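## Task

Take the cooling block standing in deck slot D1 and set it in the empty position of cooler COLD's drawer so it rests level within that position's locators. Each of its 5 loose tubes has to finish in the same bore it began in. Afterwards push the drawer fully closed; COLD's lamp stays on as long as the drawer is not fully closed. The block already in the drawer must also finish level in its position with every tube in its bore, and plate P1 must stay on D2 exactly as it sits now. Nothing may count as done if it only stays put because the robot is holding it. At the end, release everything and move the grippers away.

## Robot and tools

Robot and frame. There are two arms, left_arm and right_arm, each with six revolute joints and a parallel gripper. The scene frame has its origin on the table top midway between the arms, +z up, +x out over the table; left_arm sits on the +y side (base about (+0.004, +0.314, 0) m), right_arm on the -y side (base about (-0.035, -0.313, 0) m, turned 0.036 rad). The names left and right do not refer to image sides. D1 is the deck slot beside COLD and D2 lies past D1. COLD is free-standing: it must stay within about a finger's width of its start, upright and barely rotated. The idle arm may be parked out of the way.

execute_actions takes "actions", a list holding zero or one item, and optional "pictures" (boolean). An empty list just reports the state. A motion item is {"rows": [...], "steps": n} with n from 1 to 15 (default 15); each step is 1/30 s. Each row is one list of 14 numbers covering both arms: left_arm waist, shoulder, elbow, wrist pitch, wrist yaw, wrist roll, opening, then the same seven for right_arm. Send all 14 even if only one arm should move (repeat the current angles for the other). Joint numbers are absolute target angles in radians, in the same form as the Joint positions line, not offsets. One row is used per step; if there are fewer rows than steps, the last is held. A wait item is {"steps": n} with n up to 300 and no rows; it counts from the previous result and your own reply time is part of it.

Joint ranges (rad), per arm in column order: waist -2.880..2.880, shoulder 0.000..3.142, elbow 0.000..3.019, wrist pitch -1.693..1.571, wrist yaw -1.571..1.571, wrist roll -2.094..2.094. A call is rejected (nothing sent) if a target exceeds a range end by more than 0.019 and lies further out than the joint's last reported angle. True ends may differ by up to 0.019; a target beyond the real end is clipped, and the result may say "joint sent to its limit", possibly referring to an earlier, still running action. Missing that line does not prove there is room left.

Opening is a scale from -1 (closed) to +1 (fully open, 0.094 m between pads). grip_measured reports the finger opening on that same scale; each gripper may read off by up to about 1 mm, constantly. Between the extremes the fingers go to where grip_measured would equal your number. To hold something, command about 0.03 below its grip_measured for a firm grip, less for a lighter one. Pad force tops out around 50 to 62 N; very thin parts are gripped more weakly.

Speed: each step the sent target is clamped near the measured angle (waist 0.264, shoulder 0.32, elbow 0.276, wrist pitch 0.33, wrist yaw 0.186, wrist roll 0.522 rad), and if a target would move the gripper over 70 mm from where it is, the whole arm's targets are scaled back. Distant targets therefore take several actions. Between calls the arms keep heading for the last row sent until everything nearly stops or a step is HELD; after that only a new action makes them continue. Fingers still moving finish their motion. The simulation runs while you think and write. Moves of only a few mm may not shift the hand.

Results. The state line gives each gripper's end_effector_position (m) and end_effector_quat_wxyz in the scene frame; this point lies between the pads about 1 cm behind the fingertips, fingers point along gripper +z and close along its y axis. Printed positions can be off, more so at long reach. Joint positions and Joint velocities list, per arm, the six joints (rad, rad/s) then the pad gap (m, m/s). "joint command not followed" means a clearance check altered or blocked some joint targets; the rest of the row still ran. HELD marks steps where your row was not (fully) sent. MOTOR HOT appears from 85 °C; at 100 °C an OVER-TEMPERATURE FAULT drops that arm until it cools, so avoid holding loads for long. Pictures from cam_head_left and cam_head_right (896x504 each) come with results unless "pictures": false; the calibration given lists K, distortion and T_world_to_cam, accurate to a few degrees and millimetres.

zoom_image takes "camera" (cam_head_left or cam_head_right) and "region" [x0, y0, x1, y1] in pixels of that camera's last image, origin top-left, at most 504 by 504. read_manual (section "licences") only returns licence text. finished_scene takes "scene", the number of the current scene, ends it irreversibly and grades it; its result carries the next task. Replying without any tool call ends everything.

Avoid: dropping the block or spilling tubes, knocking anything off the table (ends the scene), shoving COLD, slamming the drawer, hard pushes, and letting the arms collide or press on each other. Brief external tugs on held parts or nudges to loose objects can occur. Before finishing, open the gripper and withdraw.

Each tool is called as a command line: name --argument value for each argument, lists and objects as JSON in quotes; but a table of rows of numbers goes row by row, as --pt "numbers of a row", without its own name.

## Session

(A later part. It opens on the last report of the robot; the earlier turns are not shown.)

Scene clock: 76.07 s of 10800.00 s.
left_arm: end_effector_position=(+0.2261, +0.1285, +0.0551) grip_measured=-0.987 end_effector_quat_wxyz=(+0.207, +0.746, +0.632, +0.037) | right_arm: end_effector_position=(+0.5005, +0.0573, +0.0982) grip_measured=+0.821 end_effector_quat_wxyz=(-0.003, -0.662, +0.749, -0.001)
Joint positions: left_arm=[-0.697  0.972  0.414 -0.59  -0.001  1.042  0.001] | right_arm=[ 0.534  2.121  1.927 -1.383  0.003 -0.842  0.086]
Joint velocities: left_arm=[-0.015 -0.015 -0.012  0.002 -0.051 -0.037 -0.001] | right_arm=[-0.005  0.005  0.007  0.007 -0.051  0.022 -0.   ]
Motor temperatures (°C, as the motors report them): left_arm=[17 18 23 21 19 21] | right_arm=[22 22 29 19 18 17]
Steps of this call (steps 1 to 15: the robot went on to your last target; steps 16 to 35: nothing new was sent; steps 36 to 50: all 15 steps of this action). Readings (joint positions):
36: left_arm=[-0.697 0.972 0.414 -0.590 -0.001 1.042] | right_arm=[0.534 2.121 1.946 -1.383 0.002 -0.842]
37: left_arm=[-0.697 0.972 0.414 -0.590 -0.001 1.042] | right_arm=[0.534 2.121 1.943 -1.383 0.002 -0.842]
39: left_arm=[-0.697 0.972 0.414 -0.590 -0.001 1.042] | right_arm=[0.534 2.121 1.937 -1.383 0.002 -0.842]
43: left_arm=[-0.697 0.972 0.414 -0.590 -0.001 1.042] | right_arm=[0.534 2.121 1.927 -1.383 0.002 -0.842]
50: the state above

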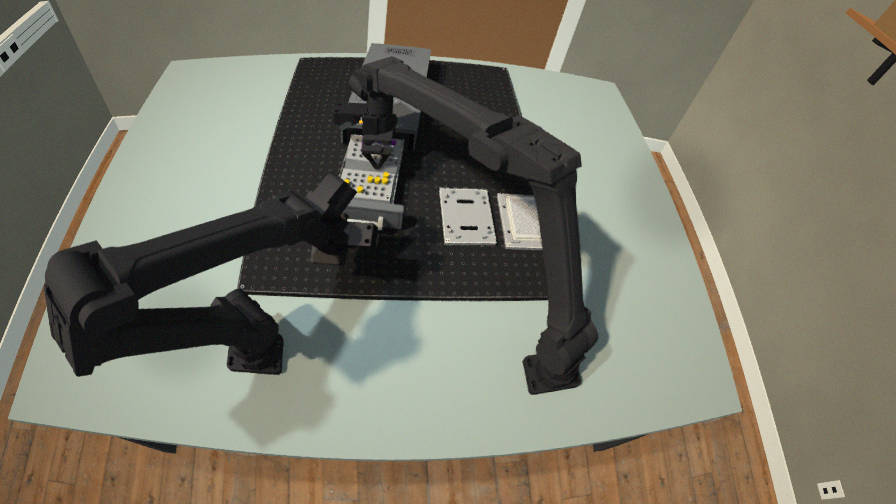

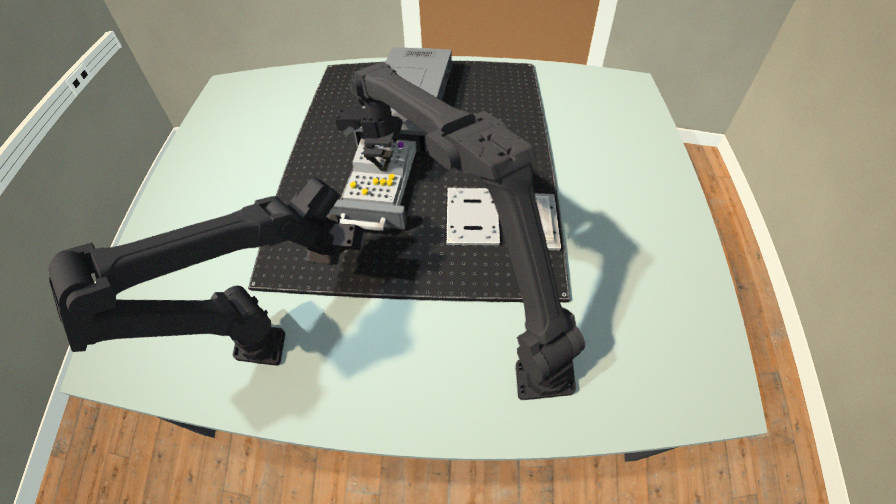

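Aligned laterally; lowering with the shoulder.

execute_actions --actions '[{"rows":[[-0.7,0.98,0.41,-0.6,0,1.03,-1,0.535,2.095,1.98,-1.355,0,-0.84,0.78]]}]'

zoom_image --camera "cam_head_right" --region '[320, 110, 440, 230]'

zoom_image --camera "cam_head_left" --region '[320, 110, 440, 230]'

Scene clock: 77.97 s of 10800.00 s.
left_arm: end_effector_position=(+0.2261, +0.1285, +0.0551) grip_measured=-0.987 end_effector_quat_wxyz=(+0.207, +0.746, +0.632, +0.037) | right_arm: end_effector_position=(+0.5030, +0.0590, +0.0814) grip_measured=+0.821 end_effector_quat_wxyz=(-0.008, -0.662, +0.749, -0.000)
Joint positions: left_arm=[-0.697  0.972  0.414 -0.59  -0.001  1.042  0.001] | right_arm=[ 0.534  2.148  1.927 -1.366  0.003 -0.842  0.086]
Joint velocities: left_arm=[-0.005 -0.024  0.017 -0.007 -0.051 -0.095  0.   ] | right_arm=[-0.005 -0.024 -0.002 -0.012  0.007 -0.022 -0.   ]
Motor temperatures (°C, as the motors report them): left_arm=[17 18 23 21 19 21] | right_arm=[22 22 28 19 18 17]
Steps of this call (steps 1 to 15: the robot went on to your last target; steps 16 to 42: nothing new was sent; steps 43 to 57: all 15 steps of this action). Readings (joint positions):
43: left_arm=[-0.697 0.972 0.414 -0.590 -0.001 1.042] | right_arm=[0.534 2.122 1.927 -1.381 0.003 -0.842]
44: left_arm=[-0.697 0.972 0.414 -0.590 -0.001 1.042] | right_arm=[0.534 2.123 1.927 -1.377 0.003 -0.842]
46: left_arm=[-0.697 0.972 0.414 -0.590 -0.001 1.042] | right_arm=[0.534 2.127 1.927 -1.370 0.003 -0.842]
50: left_arm=[-0.697 0.972 0.414 -0.590 -0.001 1.042] | right_arm=[0.534 2.140 1.927 -1.366 0.003 -0.842]
57: the state above

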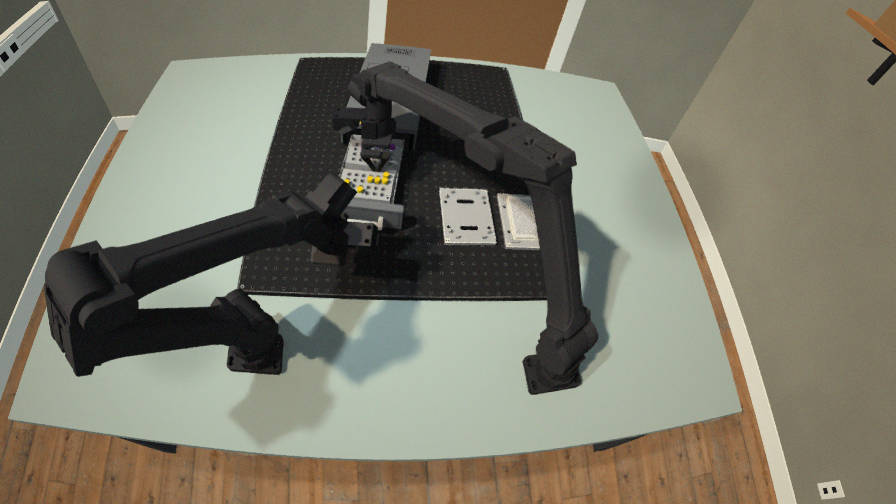

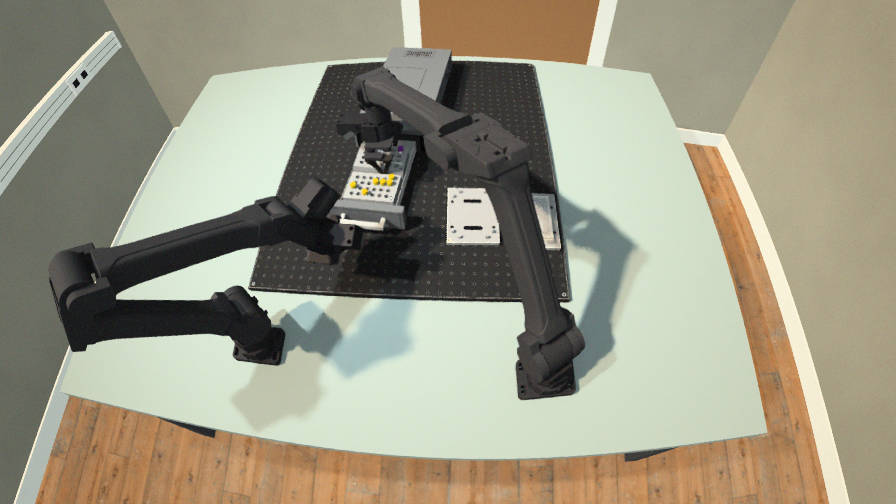

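Region (320, 110, 440, 230) of cam_head_right's 896x504 image, scaled by 4.200, with more detail than that image has.

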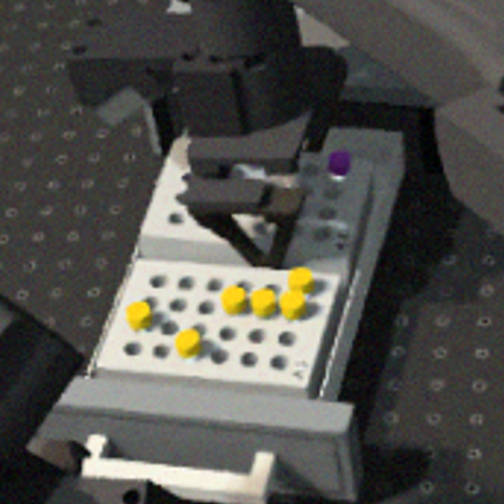

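Region (320, 110, 440, 230) of cam_head_left's 896x504 image, scaled by 4.200, with more detail than that image has.

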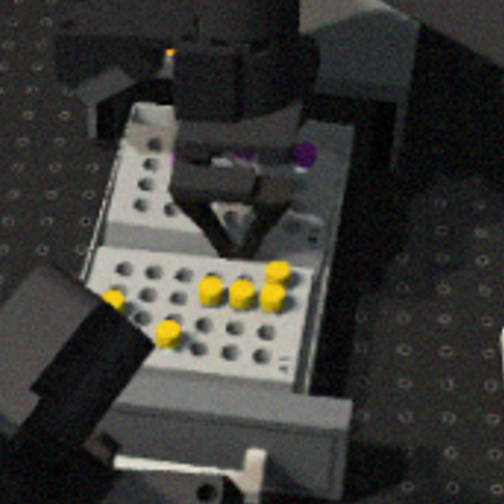

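execute_actions --actions '[{"rows":[[-0.7,0.98,0.41,-0.6,0,1.03,-1,0.503,2.075,1.99,-1.33,0,-0.855,0.78]]}]'

zoom_image --camera "cam_head_right" --region '[320, 110, 440, 230]'

Scene clock: 80.23 s of 10800.00 s.
left_arm: end_effector_position=(+0.2261, +0.1285, +0.0551) grip_measured=-0.987 end_effector_quat_wxyz=(+0.207, +0.746, +0.632, +0.037) | right_arm: end_effector_position=(+0.5140, +0.0532, +0.0813) grip_measured=+0.821 end_effector_quat_wxyz=(+0.004, -0.658, +0.753, -0.002)
Joint positions: left_arm=[-0.697  0.972  0.414 -0.59  -0.001  1.042  0.001] | right_arm=[ 0.517  2.148  1.927 -1.342  0.003 -0.846  0.086]
Joint velocities: left_arm=[-0.005  0.005  0.022 -0.007 -0.051  0.022 -0.001] | right_arm=[-0.024 -0.005 -0.002  0.007 -0.022  0.007 -0.001]
Motor temperatures (°C, as the motors report them): left_arm=[17 18 23 21 19 21] | right_arm=[22 22 28 19 18 17]
Steps of this call (steps 1 to 15: the robot went on to your last target; steps 16 to 53: nothing new was sent; steps 54 to 68: all 15 steps of this action). Readings (joint positions):
54: left_arm=[-0.697 0.972 0.414 -0.590 -0.001 1.042] | right_arm=[0.533 2.148 1.927 -1.363 0.003 -0.842]
55: left_arm=[-0.697 0.972 0.414 -0.590 -0.001 1.042] | right_arm=[0.533 2.148 1.927 -1.359 0.003 -0.844]
57: left_arm=[-0.697 0.972 0.414 -0.590 -0.001 1.042] | right_arm=[0.531 2.148 1.927 -1.349 0.003 -0.844]
61: left_arm=[-0.697 0.972 0.414 -0.590 -0.001 1.042] | right_arm=[0.525 2.148 1.927 -1.342 0.003 -0.845]
68: the state above

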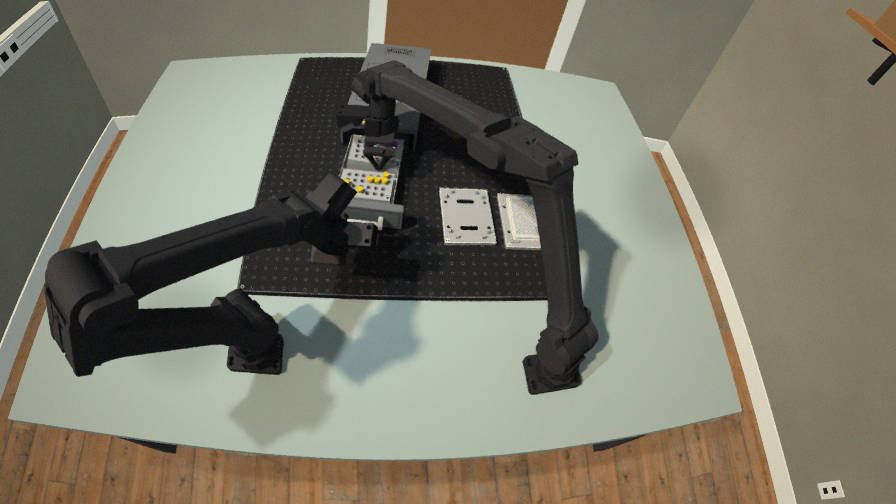

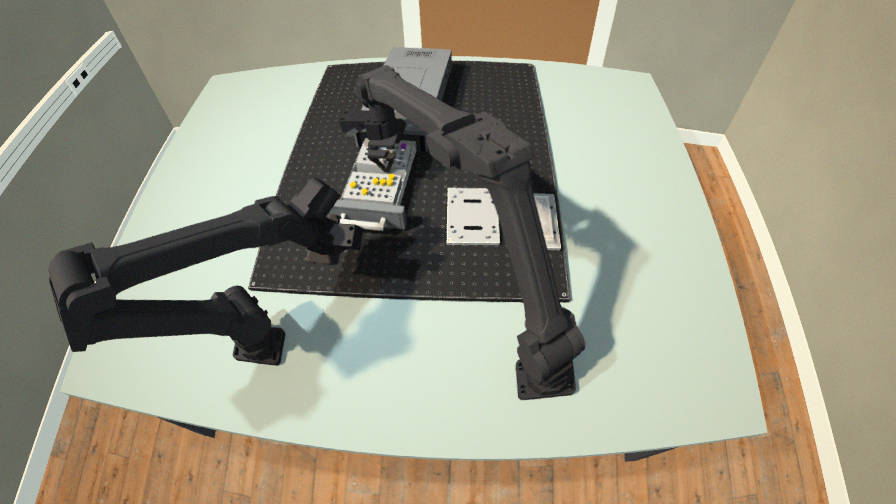

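Region (320, 110, 440, 230) of cam_head_right's 896x504 image, scaled by 4.200, with more detail than that image has.

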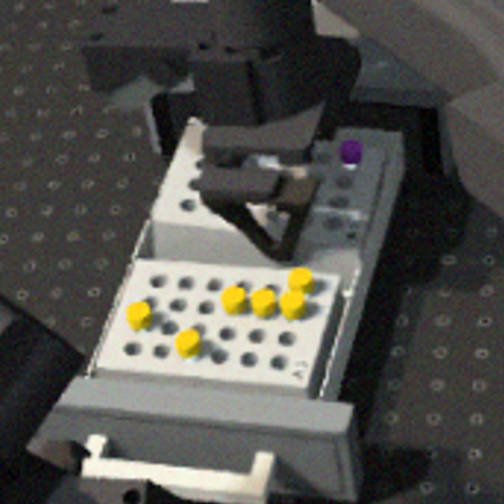

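execute_actions --actions '[{"rows":[[-0.7,0.98,0.41,-0.6,0,1.03,-1,0.539,2.08,1.99,-1.34,0,-0.865,0.78]],"steps":12}]' --pictures false

execute_actions --actions '[{"rows":[[-0.7,0.98,0.41,-0.6,0,1.03,-1,0.525,2.12,1.98,-1.33,0,-0.86,0.78]]}]'

zoom_image --camera "cam_head_right" --region '[320, 110, 440, 230]'

zoom_image --camera "cam_head_left" --region '[320, 110, 440, 230]'

Scene clock: 82.57 s of 10800.00 s.
left_arm: end_effector_position=(+0.2261, +0.1285, +0.0551) grip_measured=-0.987 end_effector_quat_wxyz=(+0.207, +0.746, +0.632, +0.037) | right_arm: end_effector_position=(+0.5124, +0.0555, +0.0813) grip_measured=+0.821 end_effector_quat_wxyz=(+0.004, -0.663, +0.749, -0.002)
Joint positions: left_arm=[-0.697  0.972  0.414 -0.59  -0.001  1.042  0.001] | right_arm=[ 0.521  2.148  1.927 -1.342  0.003 -0.856  0.086]
Joint velocities: left_arm=[-0.005  0.015  0.027  0.012  0.007  0.095  0.   ] | right_arm=[ 0.015 -0.005 -0.007  0.007 -0.066 -0.037 -0.   ]
Motor temperatures (°C, as the motors report them): left_arm=[17 18 23 21 19 21] | right_arm=[22 23 28 19 18 17]
Steps of this call (steps 1 to 15: the robot went on to your last target; steps 16 to 58: nothing new was sent; steps 59 to 70: all 12 steps of this action). Readings (joint positions):
59: left_arm=[-0.697 0.972 0.414 -0.590 -0.001 1.042] | right_arm=[0.517 2.148 1.927 -1.342 0.003 -0.848]
60: left_arm=[-0.697 0.972 0.414 -0.590 -0.001 1.042] | right_arm=[0.517 2.148 1.927 -1.342 0.003 -0.850]
62: left_arm=[-0.697 0.972 0.414 -0.590 -0.001 1.042] | right_arm=[0.518 2.148 1.927 -1.342 0.003 -0.852]
66: left_arm=[-0.697 0.972 0.414 -0.590 -0.001 1.042] | right_arm=[0.520 2.148 1.927 -1.342 0.003 -0.855]
70: the state above

Scene clock: 83.07 s of 10800.00 s.
left_arm: end_effector_position=(+0.2261, +0.1285, +0.0551) grip_measured=-0.987 end_effector_quat_wxyz=(+0.207, +0.746, +0.632, +0.037) | right_arm: end_effector_position=(+0.5122, +0.0555, +0.0760) grip_measured=+0.821 end_effector_quat_wxyz=(-0.000, -0.663, +0.748, -0.002)
Joint positions: left_arm=[-0.697  0.972  0.414 -0.59  -0.001  1.042  0.001] | right_arm=[ 0.522  2.156  1.927 -1.341  0.003 -0.856  0.086]
Joint velocities: left_arm=[-0.005 -0.005  0.012  0.002 -0.037  0.022 -0.001] | right_arm=[-0.024  0.005  0.012 -0.012 -0.007 -0.037  0.   ]
Motor temperatures (°C, as the motors report them): left_arm=[17 18 23 21 19 21] | right_arm=[22 23 28 19 18 17]
Steps of this call (steps 1 to 15: all 15 steps of this action). Readings (joint positions):
1: left_arm=[-0.697 0.972 0.414 -0.590 -0.001 1.042] | right_arm=[0.522 2.149 1.927 -1.342 0.003 -0.856]
2: left_arm=[-0.697 0.972 0.414 -0.590 -0.001 1.042] | right_arm=[0.522 2.150 1.927 -1.342 0.003 -0.856]
4: left_arm=[-0.697 0.972 0.414 -0.590 -0.001 1.042] | right_arm=[0.522 2.154 1.927 -1.341 0.003 -0.856]
8: left_arm=[-0.697 0.972 0.414 -0.590 -0.001 1.042] | right_arm=[0.522 2.156 1.927 -1.341 0.003 -0.856]
15: the state above

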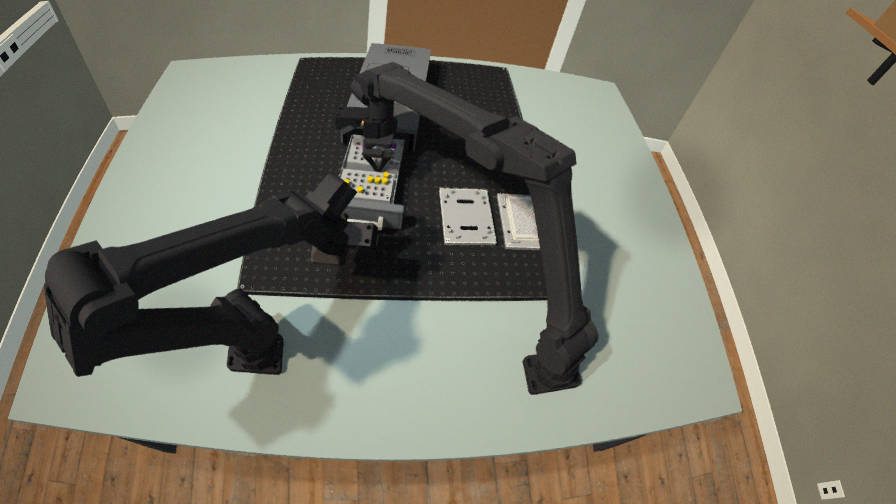

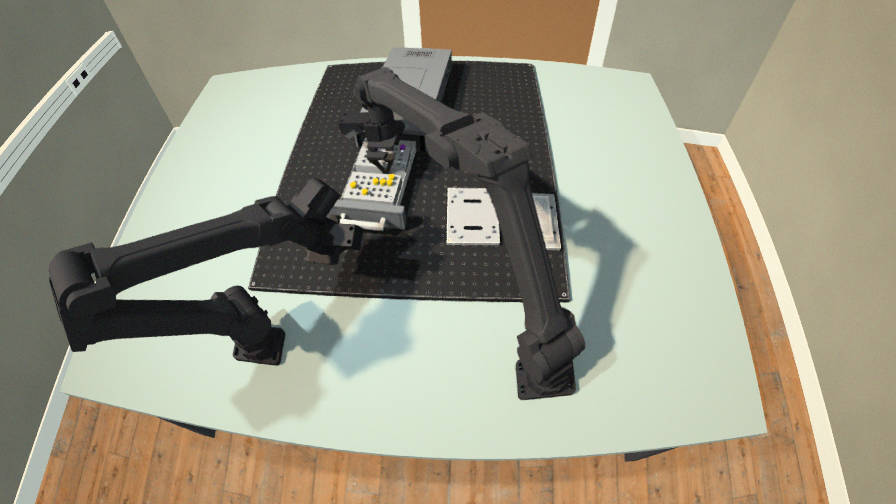

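Region (320, 110, 440, 230) of cam_head_right's 896x504 image, scaled by 4.200, with more detail than that image has.

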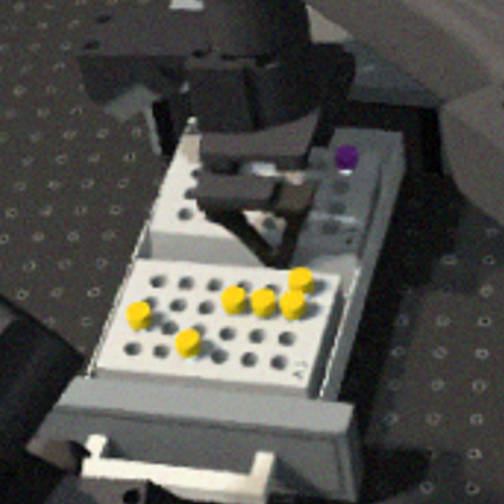

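Region (320, 110, 440, 230) of cam_head_left's 896x504 image, scaled by 4.200, with more detail than that image has.

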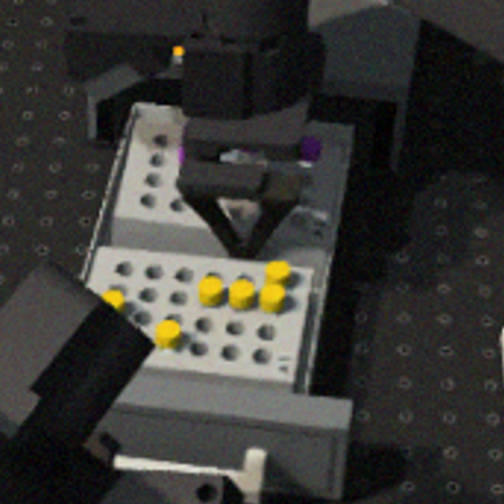

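execute_actions --actions '[{"rows":[[-0.7,0.98,0.41,-0.6,0,1.03,-1,0.55,2.125,1.98,-1.33,0,-0.86,0.78]]}]' --pictures false

execute_actions --actions '[{"rows":[[-0.7,0.98,0.41,-0.6,0,1.03,-1,0.54,2.16,1.96,-1.33,0,-0.86,0.78]]}]'

zoom_image --camera "cam_head_left" --region '[320, 110, 440, 230]'

Scene clock: 84.80 s of 10800.00 s.
left_arm: end_effector_position=(+0.2261, +0.1285, +0.0551) grip_measured=-0.987 end_effector_quat_wxyz=(+0.207, +0.746, +0.632, +0.037) | right_arm: end_effector_position=(+0.5106, +0.0580, +0.0760) grip_measured=+0.821 end_effector_quat_wxyz=(-0.000, -0.665, +0.747, -0.002)
Joint positions: left_arm=[-0.697  0.972  0.414 -0.59  -0.001  1.042  0.001] | right_arm=[ 0.527  2.156  1.927 -1.341  0.005 -0.856  0.086]
Joint velocities: left_arm=[ 0.015 -0.005 -0.017  0.002 -0.037  0.051 -0.001] | right_arm=[-0.005 -0.005  0.002 -0.007 -0.066 -0.051  0.001]
Motor temperatures (°C, as the motors report them): left_arm=[17 18 23 21 19 21] | right_arm=[22 23 28 19 18 17]
Steps of this call (steps 1 to 15: the robot went on to your last target; steps 16 to 37: nothing new was sent; steps 38 to 52: all 15 steps of this action). Readings (joint positions):
38: left_arm=[-0.697 0.972 0.414 -0.590 -0.001 1.042] | right_arm=[0.522 2.156 1.927 -1.341 0.003 -0.856]
39: left_arm=[-0.697 0.972 0.414 -0.590 -0.001 1.042] | right_arm=[0.523 2.156 1.927 -1.341 0.004 -0.856]
41: left_arm=[-0.697 0.972 0.414 -0.590 -0.001 1.042] | right_arm=[0.523 2.156 1.927 -1.341 0.005 -0.856]
45: left_arm=[-0.697 0.972 0.414 -0.590 -0.001 1.042] | right_arm=[0.525 2.156 1.927 -1.341 0.005 -0.856]
52: the state above

Scene clock: 85.30 s of 10800.00 s.
left_arm: end_effector_position=(+0.2261, +0.1285, +0.0551) grip_measured=-0.987 end_effector_quat_wxyz=(+0.207, +0.746, +0.632, +0.037) | right_arm: end_effector_position=(+0.5099, +0.0581, +0.0699) grip_measured=+0.820 end_effector_quat_wxyz=(-0.005, -0.665, +0.746, -0.001)
Joint positions: left_arm=[-0.697  0.972  0.414 -0.59  -0.001  1.042  0.001] | right_arm=[ 0.527  2.165  1.927 -1.341  0.004 -0.856  0.086]
Joint velocities: left_arm=[ 0.015 -0.015 -0.007 -0.007 -0.022 -0.037 -0.   ] | right_arm=[-0.005 -0.015 -0.007 -0.007 -0.022 -0.037 -0.   ]
Motor temperatures (°C, as the motors report them): left_arm=[17 18 23 21 19 21] | right_arm=[22 23 28 19 18 17]
Steps of this call (steps 1 to 15: all 15 steps of this action). Readings (joint positions):
1: left_arm=[-0.697 0.972 0.414 -0.590 -0.001 1.042] | right_arm=[0.527 2.158 1.927 -1.341 0.005 -0.856]
2: left_arm=[-0.697 0.972 0.414 -0.590 -0.001 1.042] | right_arm=[0.527 2.159 1.927 -1.341 0.005 -0.856]
4: left_arm=[-0.697 0.972 0.414 -0.590 -0.001 1.042] | right_arm=[0.527 2.161 1.927 -1.341 0.005 -0.856]
8: left_arm=[-0.697 0.972 0.414 -0.590 -0.001 1.042] | right_arm=[0.527 2.165 1.927 -1.341 0.004 -0.856]
15: the state above

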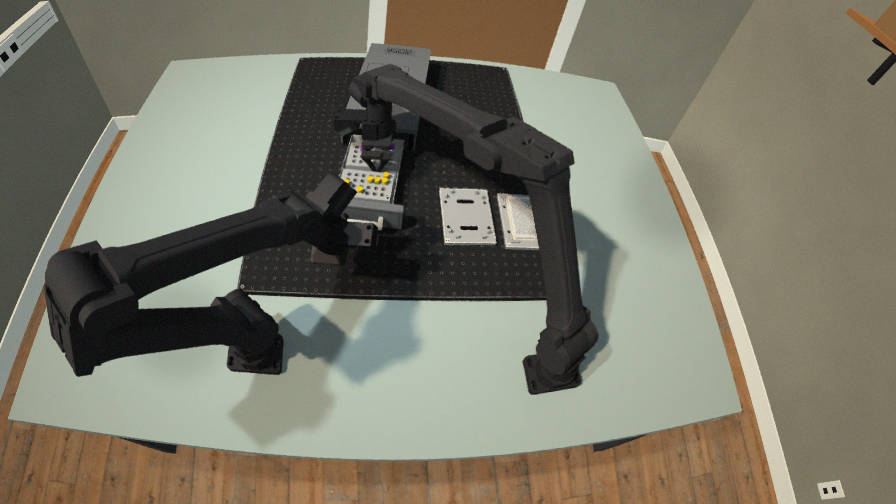

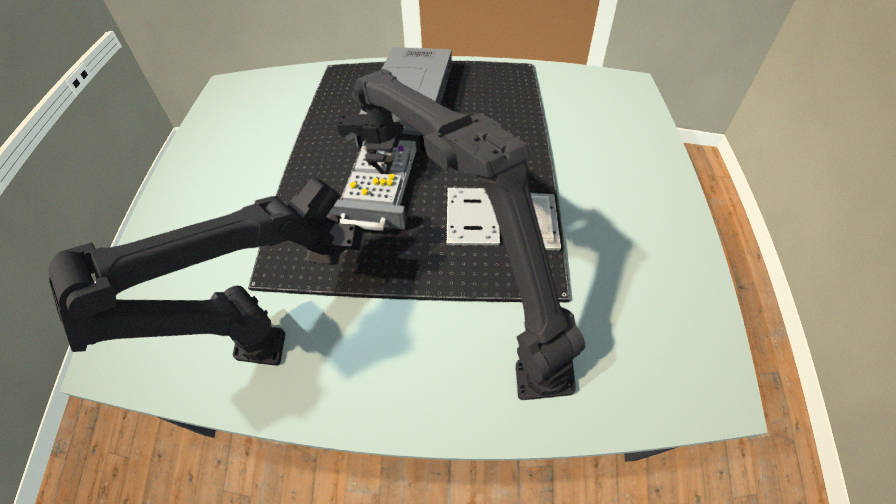

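Region (320, 110, 440, 230) of cam_head_left's 896x504 image, scaled by 4.200, with more detail than that image has.

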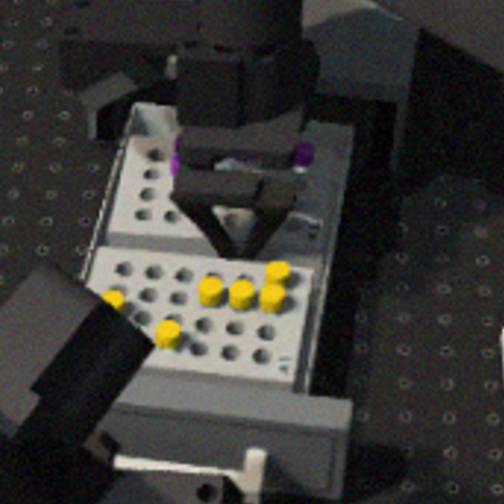

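execute_actions --actions '[{"rows":[[-0.7,0.98,0.41,-0.6,0,1.03,-1,0.527,2.16,1.96,-1.34,0,-0.86,0.85],[-0.7,0.98,0.41,-0.6,0,1.03,-1,0.527,2.16,1.96,-1.34,0,-0.86,0.95],[-0.7,0.98,0.41,-0.6,0,1.03,-1,0.527,2.14,1.96,-1.34,0,-0.86,0.95],[-0.7,0.98,0.41,-0.6,0,1.03,-1,0.527,2.11,1.96,-1.34,0,-0.86,0.95],[-0.7,0.98,0.41,-0.6,0,1.03,-1,0.527,2.08,1.96,-1.35,0,-0.86,0.95],[-0.7,0.98,0.41,-0.6,0,1.03,-1,0.527,2.05,1.96,-1.35,0,-0.86,0.95],[-0.7,0.98,0.41,-0.6,0,1.03,-1,0.527,2.02,1.96,-1.35,0,-0.86,0.95],[-0.7,0.98,0.41,-0.6,0,1.03,-1,0.527,1.99,1.96,-1.35,0,-0.86,0.95],[-0.7,0.98,0.41,-0.6,0,1.03,-1,0.527,1.95,1.96,-1.35,0,-0.86,0.95]]}]'

zoom_image --camera "cam_head_right" --region '[320, 110, 440, 230]'

zoom_image --camera "cam_head_left" --region '[320, 110, 440, 230]'

Scene clock: 89.00 s of 10800.00 s.
left_arm: end_effector_position=(+0.2261, +0.1285, +0.0551) grip_measured=-0.987 end_effector_quat_wxyz=(+0.207, +0.746, +0.632, +0.037) | right_arm: end_effector_position=(+0.5107, +0.0589, +0.1755) grip_measured=+0.947 end_effector_quat_wxyz=(+0.077, -0.663, +0.744, -0.011)
Joint positions: left_arm=[-0.697  0.972  0.414 -0.59  -0.001  1.042  0.001] | right_arm=[ 0.527  2.     1.927 -1.342  0.003 -0.856  0.091]
Joint velocities: left_arm=[-0.005 -0.024  0.037  0.002  0.022 -0.007  0.   ] | right_arm=[-0.005 -0.611 -0.007 -0.017  0.081 -0.051 -0.   ]
Motor temperatures (°C, as the motors report them): left_arm=[17 18 23 21 19 21] | right_arm=[22 23 28 19 18 17]
Steps of this call (steps 1 to 15: the robot went on to your last target; steps 16 to 90: nothing new was sent; then 0.20 s passed at rest; steps 91 to 105: all 15 steps of this action). Readings (joint positions):
91: left_arm=[-0.697 0.972 0.414 -0.590 -0.001 1.042] | right_arm=[0.527 2.165 1.927 -1.341 0.003 -0.856]
92: left_arm=[-0.697 0.972 0.414 -0.590 -0.001 1.042] | right_arm=[0.527 2.165 1.927 -1.341 0.003 -0.856]
94: left_arm=[-0.697 0.972 0.414 -0.590 -0.001 1.042] | right_arm=[0.527 2.163 1.927 -1.341 0.003 -0.856]
98: left_arm=[-0.697 0.972 0.414 -0.590 -0.001 1.042] | right_arm=[0.527 2.132 1.927 -1.342 0.003 -0.856]
105: the state above

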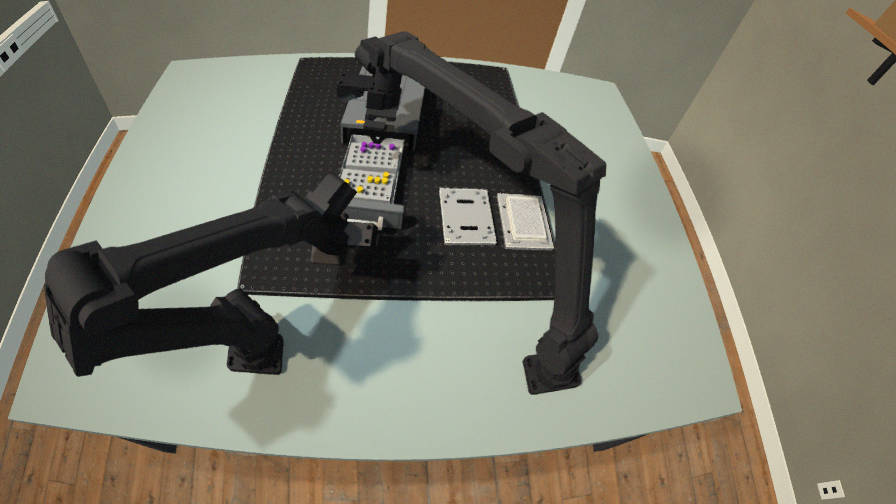

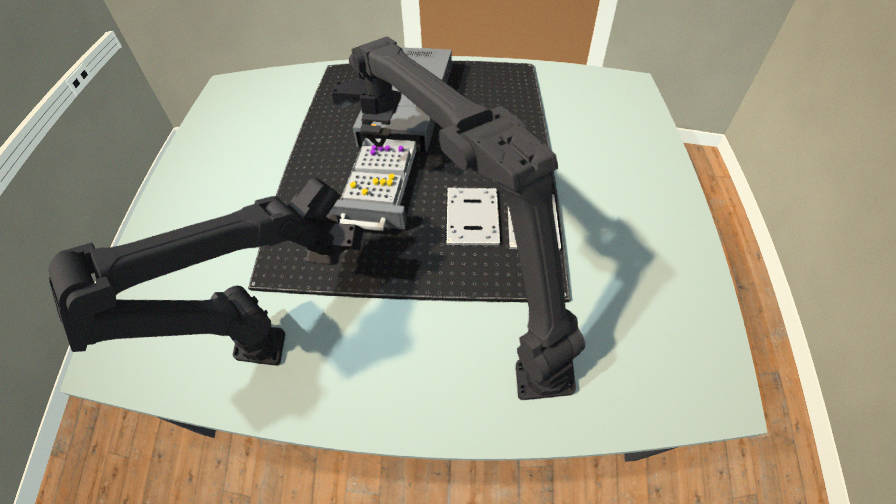

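Region (320, 110, 440, 230) of cam_head_right's 896x504 image, scaled by 4.200, with more detail than that image has.

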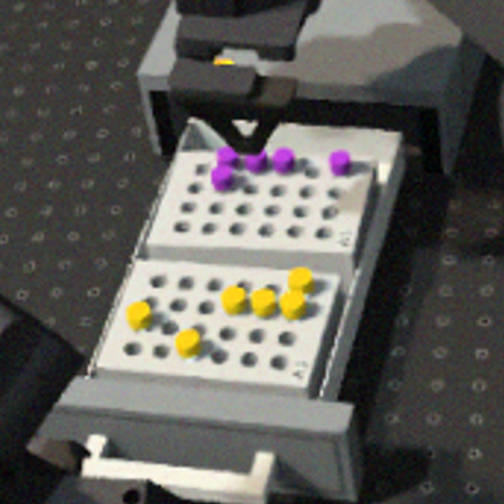

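Region (320, 110, 440, 230) of cam_head_left's 896x504 image, scaled by 4.200, with more detail than that image has.

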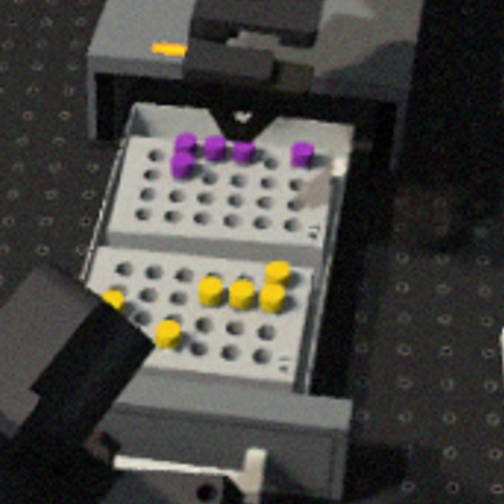

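execute_actions --actions '[{"rows":[[-0.7,0.98,0.41,-0.6,0,1.03,-1,0.527,2,1.96,-1.34,0,-0.86,1],[-0.7,0.98,0.41,-0.6,0,1.03,-1,0.527,2.02,1.96,-1.34,0,-0.86,1],[-0.7,0.98,0.41,-0.6,0,1.03,-1,0.527,2.04,1.96,-1.34,0,-0.86,1],[-0.7,0.98,0.41,-0.6,0,1.03,-1,0.527,2.06,1.96,-1.34,0,-0.86,1],[-0.7,0.98,0.41,-0.6,0,1.03,-1,0.527,2.08,1.96,-1.34,0,-0.86,1],[-0.7,0.98,0.41,-0.6,0,1.03,-1,0.527,2.1,1.96,-1.34,0,-0.86,1]]}]' --pictures false

execute_actions --actions '[{"rows":[[-0.7,0.98,0.41,-0.6,0,1.03,-1,0.527,2.165,1.96,-1.34,0,-0.86,1]]}]' --pictures false

Scene clock: 92.00 s of 10800.00 s.
left_arm: end_effector_position=(+0.2261, +0.1285, +0.0551) grip_measured=-0.987 end_effector_quat_wxyz=(+0.207, +0.746, +0.632, +0.037) | right_arm: end_effector_position=(+0.5130, +0.0605, +0.0921) grip_measured=+1.000 end_effector_quat_wxyz=(+0.014, -0.665, +0.746, -0.003)
Joint positions: left_arm=[-0.697  0.972  0.414 -0.59  -0.001  1.042  0.001] | right_arm=[ 0.527  2.136  1.935 -1.342  0.002 -0.856  0.094]
Joint velocities: left_arm=[-0.005 -0.005  0.002 -0.002  0.081  0.037 -0.   ] | right_arm=[-0.015 -0.005 -0.002  0.022 -0.051  0.022  0.   ]
Motor temperatures (°C, as the motors report them): left_arm=[17 18 23 21 19 21] | right_arm=[22 23 27 19 18 17]
Steps of this call (steps 1 to 30: the robot went on to your last target; steps 31 to 75: nothing new was sent; steps 76 to 90: all 15 steps of this action). Readings (joint positions):
76: left_arm=[-0.697 0.972 0.414 -0.590 -0.001 1.042] | right_arm=[0.527 1.942 1.932 -1.342 0.002 -0.856]
77: left_arm=[-0.697 0.972 0.414 -0.590 -0.001 1.042] | right_arm=[0.527 1.947 1.933 -1.342 0.002 -0.856]
79: left_arm=[-0.697 0.972 0.414 -0.590 -0.001 1.042] | right_arm=[0.527 1.968 1.934 -1.342 0.002 -0.856]
83: left_arm=[-0.697 0.972 0.414 -0.590 -0.001 1.042] | right_arm=[0.527 2.050 1.935 -1.342 0.002 -0.856]
90: the state above

Scene clock: 92.50 s of 10800.00 s.
left_arm: end_effector_position=(+0.2261, +0.1285, +0.0551) grip_measured=-0.987 end_effector_quat_wxyz=(+0.207, +0.746, +0.632, +0.037) | right_arm: end_effector_position=(+0.5126, +0.0602, +0.0811) grip_measured=+1.000 end_effector_quat_wxyz=(+0.005, -0.665, +0.747, -0.002)
Joint positions: left_arm=[-0.697  0.972  0.414 -0.59  -0.001  1.042  0.001] | right_arm=[ 0.527  2.153  1.936 -1.342  0.002 -0.856  0.094]
Joint velocities: left_arm=[-0.015  0.005  0.002 -0.002 -0.007  0.007  0.   ] | right_arm=[-0.005 -0.015 -0.012 -0.012 -0.051 -0.066  0.   ]
Motor temperatures (°C, as the motors report them): left_arm=[17 18 23 21 19 21] | right_arm=[22 23 27 19 18 17]
Steps of this call (steps 1 to 15: all 15 steps of this action). Readings (joint positions):
1: left_arm=[-0.697 0.972 0.414 -0.590 -0.001 1.042] | right_arm=[0.527 2.137 1.935 -1.342 0.002 -0.856]
2: left_arm=[-0.697 0.972 0.414 -0.590 -0.001 1.042] | right_arm=[0.527 2.137 1.936 -1.342 0.002 -0.856]
4: left_arm=[-0.697 0.972 0.414 -0.590 -0.001 1.042] | right_arm=[0.527 2.140 1.936 -1.342 0.002 -0.856]
8: left_arm=[-0.697 0.972 0.414 -0.590 -0.001 1.042] | right_arm=[0.527 2.149 1.936 -1.342 0.002 -0.856]
15: the state above

execute_actions --actions '[{"rows":[[-0.7,0.98,0.41,-0.6,0,1.03,-1,0.527,2.185,1.95,-1.345,0,-0.86,1]]}]' --pictures false

execute_actions --actions '[{"rows":[[-0.7,0.98,0.41,-0.6,0,1.03,-1,0.527,2.16,1.96,-1.34,0,-0.85,0.87],[-0.7,0.98,0.41,-0.6,0,1.03,-1,0.527,2.16,1.96,-1.34,0,-0.85,0.83],[-0.7,0.98,0.41,-0.6,0,1.03,-1,0.527,2.16,1.96,-1.34,0,-0.85,0.78],[-0.7,0.98,0.41,-0.6,0,1.03,-1,0.527,2.15,1.96,-1.34,0,-0.85,0.78],[-0.7,0.98,0.41,-0.6,0,1.03,-1,0.565,2.14,1.97,-1.315,0,-0.82,0.78]]}]'

zoom_image --camera "cam_head_left" --region '[320, 110, 440, 230]'

Scene clock: 95.63 s of 10800.00 s.
left_arm: end_effector_position=(+0.2261, +0.1285, +0.0551) grip_measured=-0.987 end_effector_quat_wxyz=(+0.207, +0.746, +0.632, +0.037) | right_arm: end_effector_position=(+0.5117, +0.0596, +0.0687) grip_measured=+1.000 end_effector_quat_wxyz=(-0.004, -0.665, +0.747, -0.001)
Joint positions: left_arm=[-0.697  0.972  0.414 -0.59  -0.001  1.042  0.001] | right_arm=[ 0.527  2.173  1.936 -1.342  0.002 -0.856  0.094]
Joint velocities: left_arm=[ 0.005  0.024 -0.012 -0.022 -0.022  0.022 -0.001] | right_arm=[-0.005 -0.005 -0.002  0.017 -0.051  0.022  0.   ]
Motor temperatures (°C, as the motors report them): left_arm=[17 18 23 21 19 21] | right_arm=[22 23 27 19 18 17]
Steps of this call (steps 1 to 15: the robot went on to your last target; steps 16 to 79: nothing new was sent; steps 80 to 94: all 15 steps of this action). Readings (joint positions):
80: left_arm=[-0.697 0.972 0.414 -0.590 -0.001 1.042] | right_arm=[0.527 2.154 1.936 -1.342 0.002 -0.856]
81: left_arm=[-0.697 0.972 0.414 -0.590 -0.001 1.042] | right_arm=[0.527 2.155 1.936 -1.342 0.002 -0.856]
83: left_arm=[-0.697 0.972 0.414 -0.590 -0.001 1.042] | right_arm=[0.527 2.159 1.936 -1.342 0.002 -0.856]
87: left_arm=[-0.697 0.972 0.414 -0.590 -0.001 1.042] | right_arm=[0.527 2.169 1.936 -1.342 0.002 -0.856]
94: the state above

Scene clock: 96.13 s of 10800.00 s.
left_arm: end_effector_position=(+0.2261, +0.1285, +0.0551) grip_measured=-0.987 end_effector_quat_wxyz=(+0.207, +0.746, +0.632, +0.037) | right_arm: end_effector_position=(+0.5109, +0.0615, +0.0689) grip_measured=+0.816 end_effector_quat_wxyz=(-0.003, -0.659, +0.752, -0.000)
Joint positions: left_arm=[-0.697  0.972  0.414 -0.59  -0.001  1.042  0.001] | right_arm=[ 0.53   2.172  1.936 -1.341  0.001 -0.836  0.085]
Joint velocities: left_arm=[ 0.005 -0.015  0.002 -0.017 -0.037 -0.051 -0.001] | right_arm=[-0.015  0.005 -0.002 -0.007  0.022 -0.022  0.   ]
Motor temperatures (°C, as the motors report them): left_arm=[17 18 23 21 19 21] | right_arm=[22 23 27 19 18 17]
Steps of this call (steps 1 to 15: all 15 steps of this action). Readings (joint positions):
1: left_arm=[-0.697 0.972 0.414 -0.590 -0.001 1.042] | right_arm=[0.527 2.173 1.936 -1.342 0.002 -0.856]
2: left_arm=[-0.697 0.972 0.414 -0.590 -0.001 1.042] | right_arm=[0.527 2.173 1.936 -1.342 -0.000 -0.856]
4: left_arm=[-0.697 0.972 0.414 -0.590 -0.001 1.042] | right_arm=[0.527 2.173 1.936 -1.342 -0.002 -0.856]
8: left_arm=[-0.697 0.972 0.414 -0.590 -0.001 1.042] | right_arm=[0.529 2.172 1.936 -1.341 0.001 -0.843]
15: the state above

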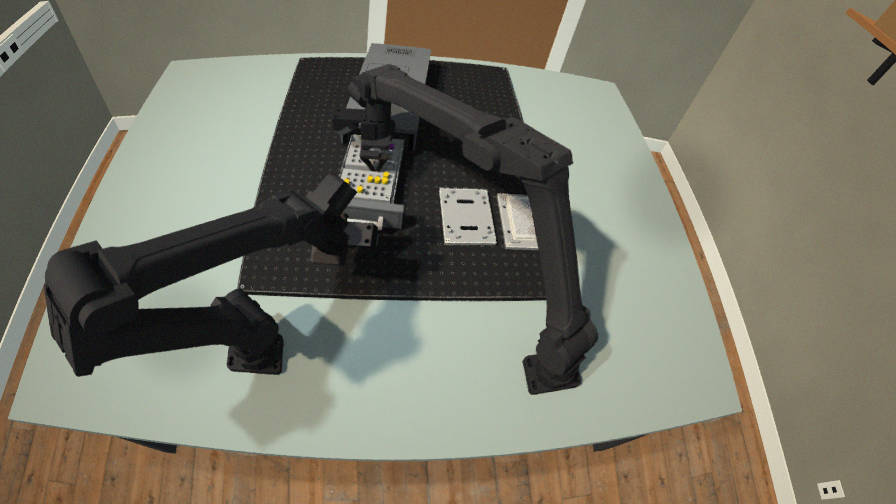

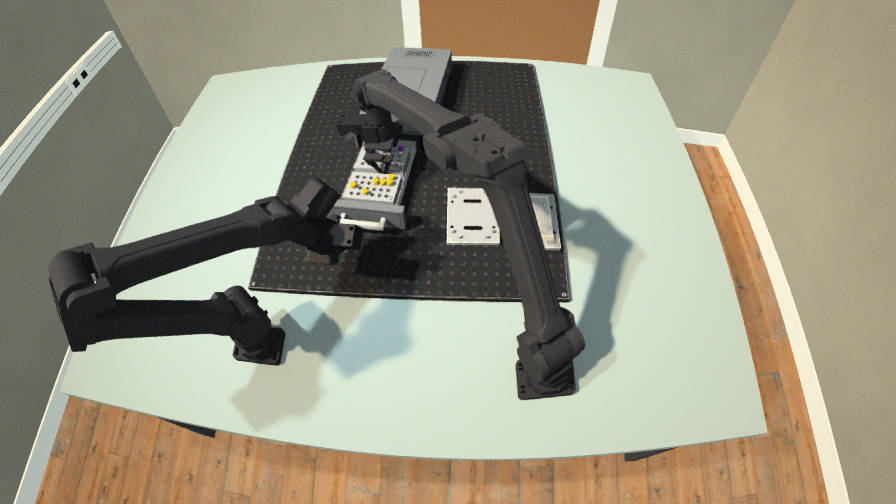

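Region (320, 110, 440, 230) of cam_head_left's 896x504 image, scaled by 4.200, with more detail than that image has.

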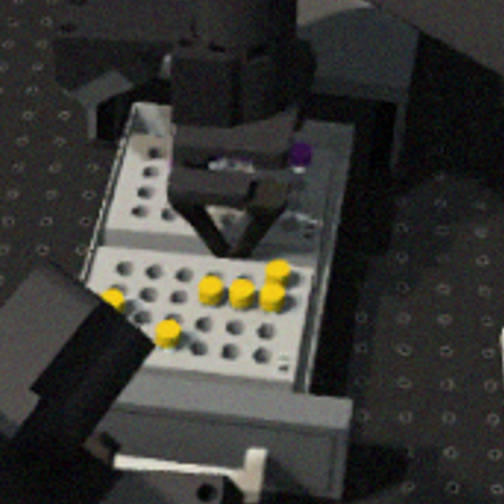

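execute_actions --actions '[{"rows":[[-0.7,0.98,0.41,-0.6,0,1.03,-1,0.575,2.18,1.96,-1.33,0,-0.81,0.78]],"steps":12}]' --pictures false

execute_actions --actions '[{"rows":[[-0.7,0.98,0.41,-0.6,0,1.03,-1,0.532,2.17,1.96,-1.34,0,-0.83,0.78],[-0.7,0.98,0.41,-0.6,0,1.03,-1,0.532,2.17,1.96,-1.34,0,-0.83,0.84],[-0.7,0.98,0.41,-0.6,0,1.03,-1,0.532,2.17,1.96,-1.34,0,-0.83,0.93]],"steps":10}]'

zoom_image --camera "cam_head_left" --region '[320, 110, 440, 230]'

Scene clock: 100.03 s of 10800.00 s.
left_arm: end_effector_position=(+0.2261, +0.1285, +0.0551) grip_measured=-0.987 end_effector_quat_wxyz=(+0.207, +0.746, +0.632, +0.037) | right_arm: end_effector_position=(+0.5104, +0.0623, +0.0689) grip_measured=+0.816 end_effector_quat_wxyz=(-0.003, -0.654, +0.756, -0.001)
Joint positions: left_arm=[-0.697  0.972  0.414 -0.59  -0.001  1.042  0.001] | right_arm=[ 0.532  2.172  1.936 -1.341  0.003 -0.822  0.085]
Joint velocities: left_arm=[-0.005 -0.015 -0.012 -0.007  0.051  0.037  0.   ] | right_arm=[-0.005 -0.005 -0.022 -0.002  0.007  0.081 -0.001]
Motor temperatures (°C, as the motors report them): left_arm=[17 18 23 21 19 21] | right_arm=[22 23 27 19 18 17]
Steps of this call (steps 1 to 15: the robot went on to your last target; steps 16 to 90: nothing new was sent; then 0.50 s passed at rest; steps 91 to 102: all 12 steps of this action). Readings (joint positions):
91: left_arm=[-0.697 0.972 0.414 -0.590 -0.001 1.042] | right_arm=[0.531 2.172 1.936 -1.341 0.001 -0.832]
92: left_arm=[-0.697 0.972 0.414 -0.590 -0.001 1.042] | right_arm=[0.531 2.172 1.936 -1.341 0.002 -0.830]
94: left_arm=[-0.697 0.972 0.414 -0.590 -0.001 1.042] | right_arm=[0.532 2.172 1.936 -1.341 0.003 -0.826]
98: left_arm=[-0.697 0.972 0.414 -0.590 -0.001 1.042] | right_arm=[0.532 2.172 1.936 -1.341 0.003 -0.823]
102: the state above

Scene clock: 100.37 s of 10800.00 s.
left_arm: end_effector_position=(+0.2261, +0.1285, +0.0551) grip_measured=-0.987 end_effector_quat_wxyz=(+0.207, +0.746, +0.632, +0.037) | right_arm: end_effector_position=(+0.5102, +0.0624, +0.0689) grip_measured=+0.927 end_effector_quat_wxyz=(-0.003, -0.654, +0.756, -0.001)
Joint positions: left_arm=[-0.697  0.972  0.414 -0.59  -0.001  1.042  0.001] | right_arm=[ 0.532  2.172  1.936 -1.341  0.002 -0.823  0.091]
Joint velocities: left_arm=[-0.015  0.005  0.007  0.007  0.11  -0.051  0.   ] | right_arm=[ 0.005 -0.015  0.007 -0.017 -0.022 -0.022 -0.001]
Motor temperatures (°C, as the motors report them): left_arm=[17 18 23 21 19 21] | right_arm=[22 23 27 19 18 17]
Steps of this call (steps 1 to 10: all 10 steps of this action). Readings (joint positions):
1: left_arm=[-0.697 0.972 0.414 -0.590 -0.001 1.042] | right_arm=[0.532 2.172 1.936 -1.341 0.003 -0.822]
2: left_arm=[-0.697 0.972 0.414 -0.590 -0.001 1.042] | right_arm=[0.532 2.172 1.936 -1.341 0.003 -0.822]
4: left_arm=[-0.697 0.972 0.414 -0.590 -0.001 1.042] | right_arm=[0.532 2.172 1.936 -1.341 0.003 -0.822]
8: left_arm=[-0.697 0.972 0.414 -0.590 -0.001 1.042] | right_arm=[0.532 2.172 1.936 -1.341 0.002 -0.822]
10: the state above

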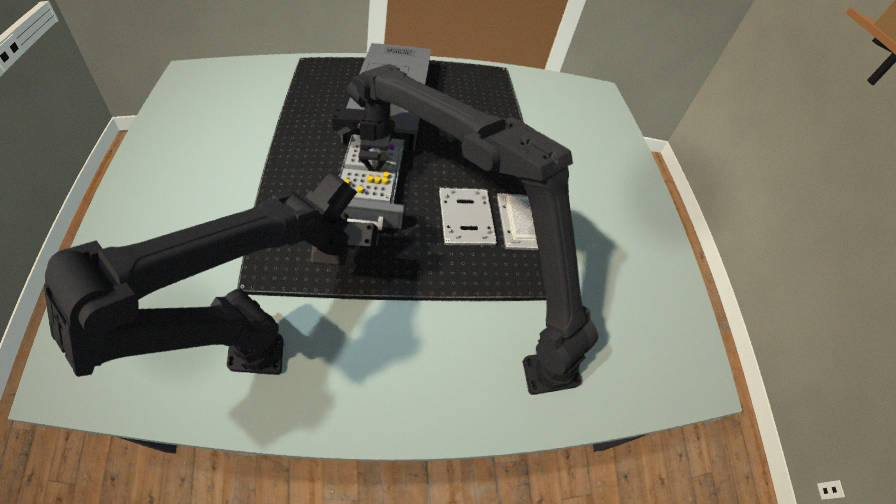

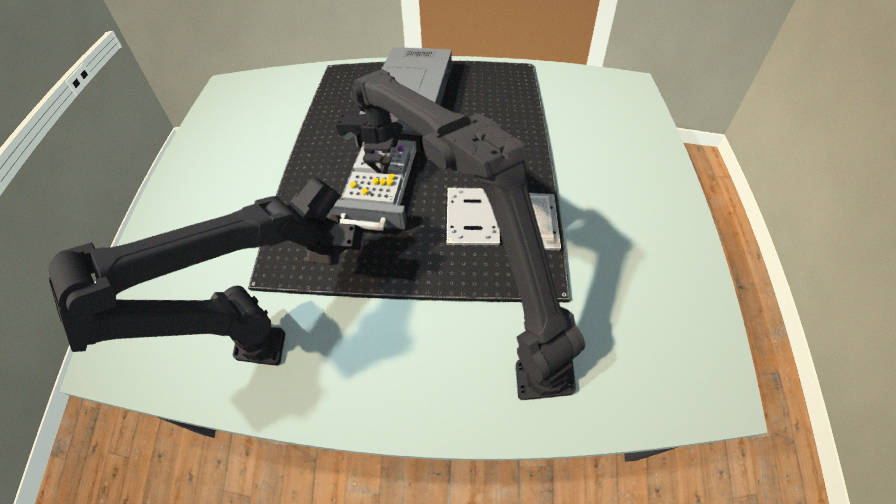

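Region (320, 110, 440, 230) of cam_head_left's 896x504 image, scaled by 4.200, with more detail than that image has.

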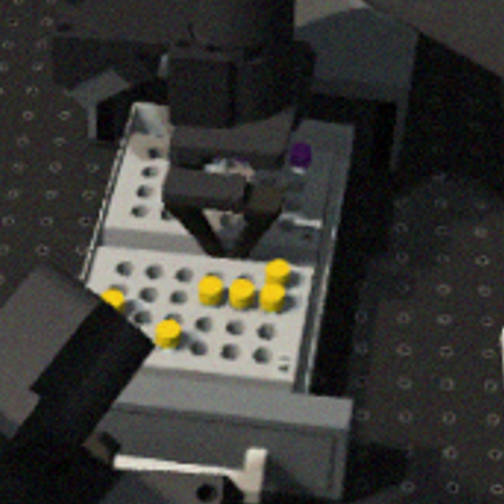

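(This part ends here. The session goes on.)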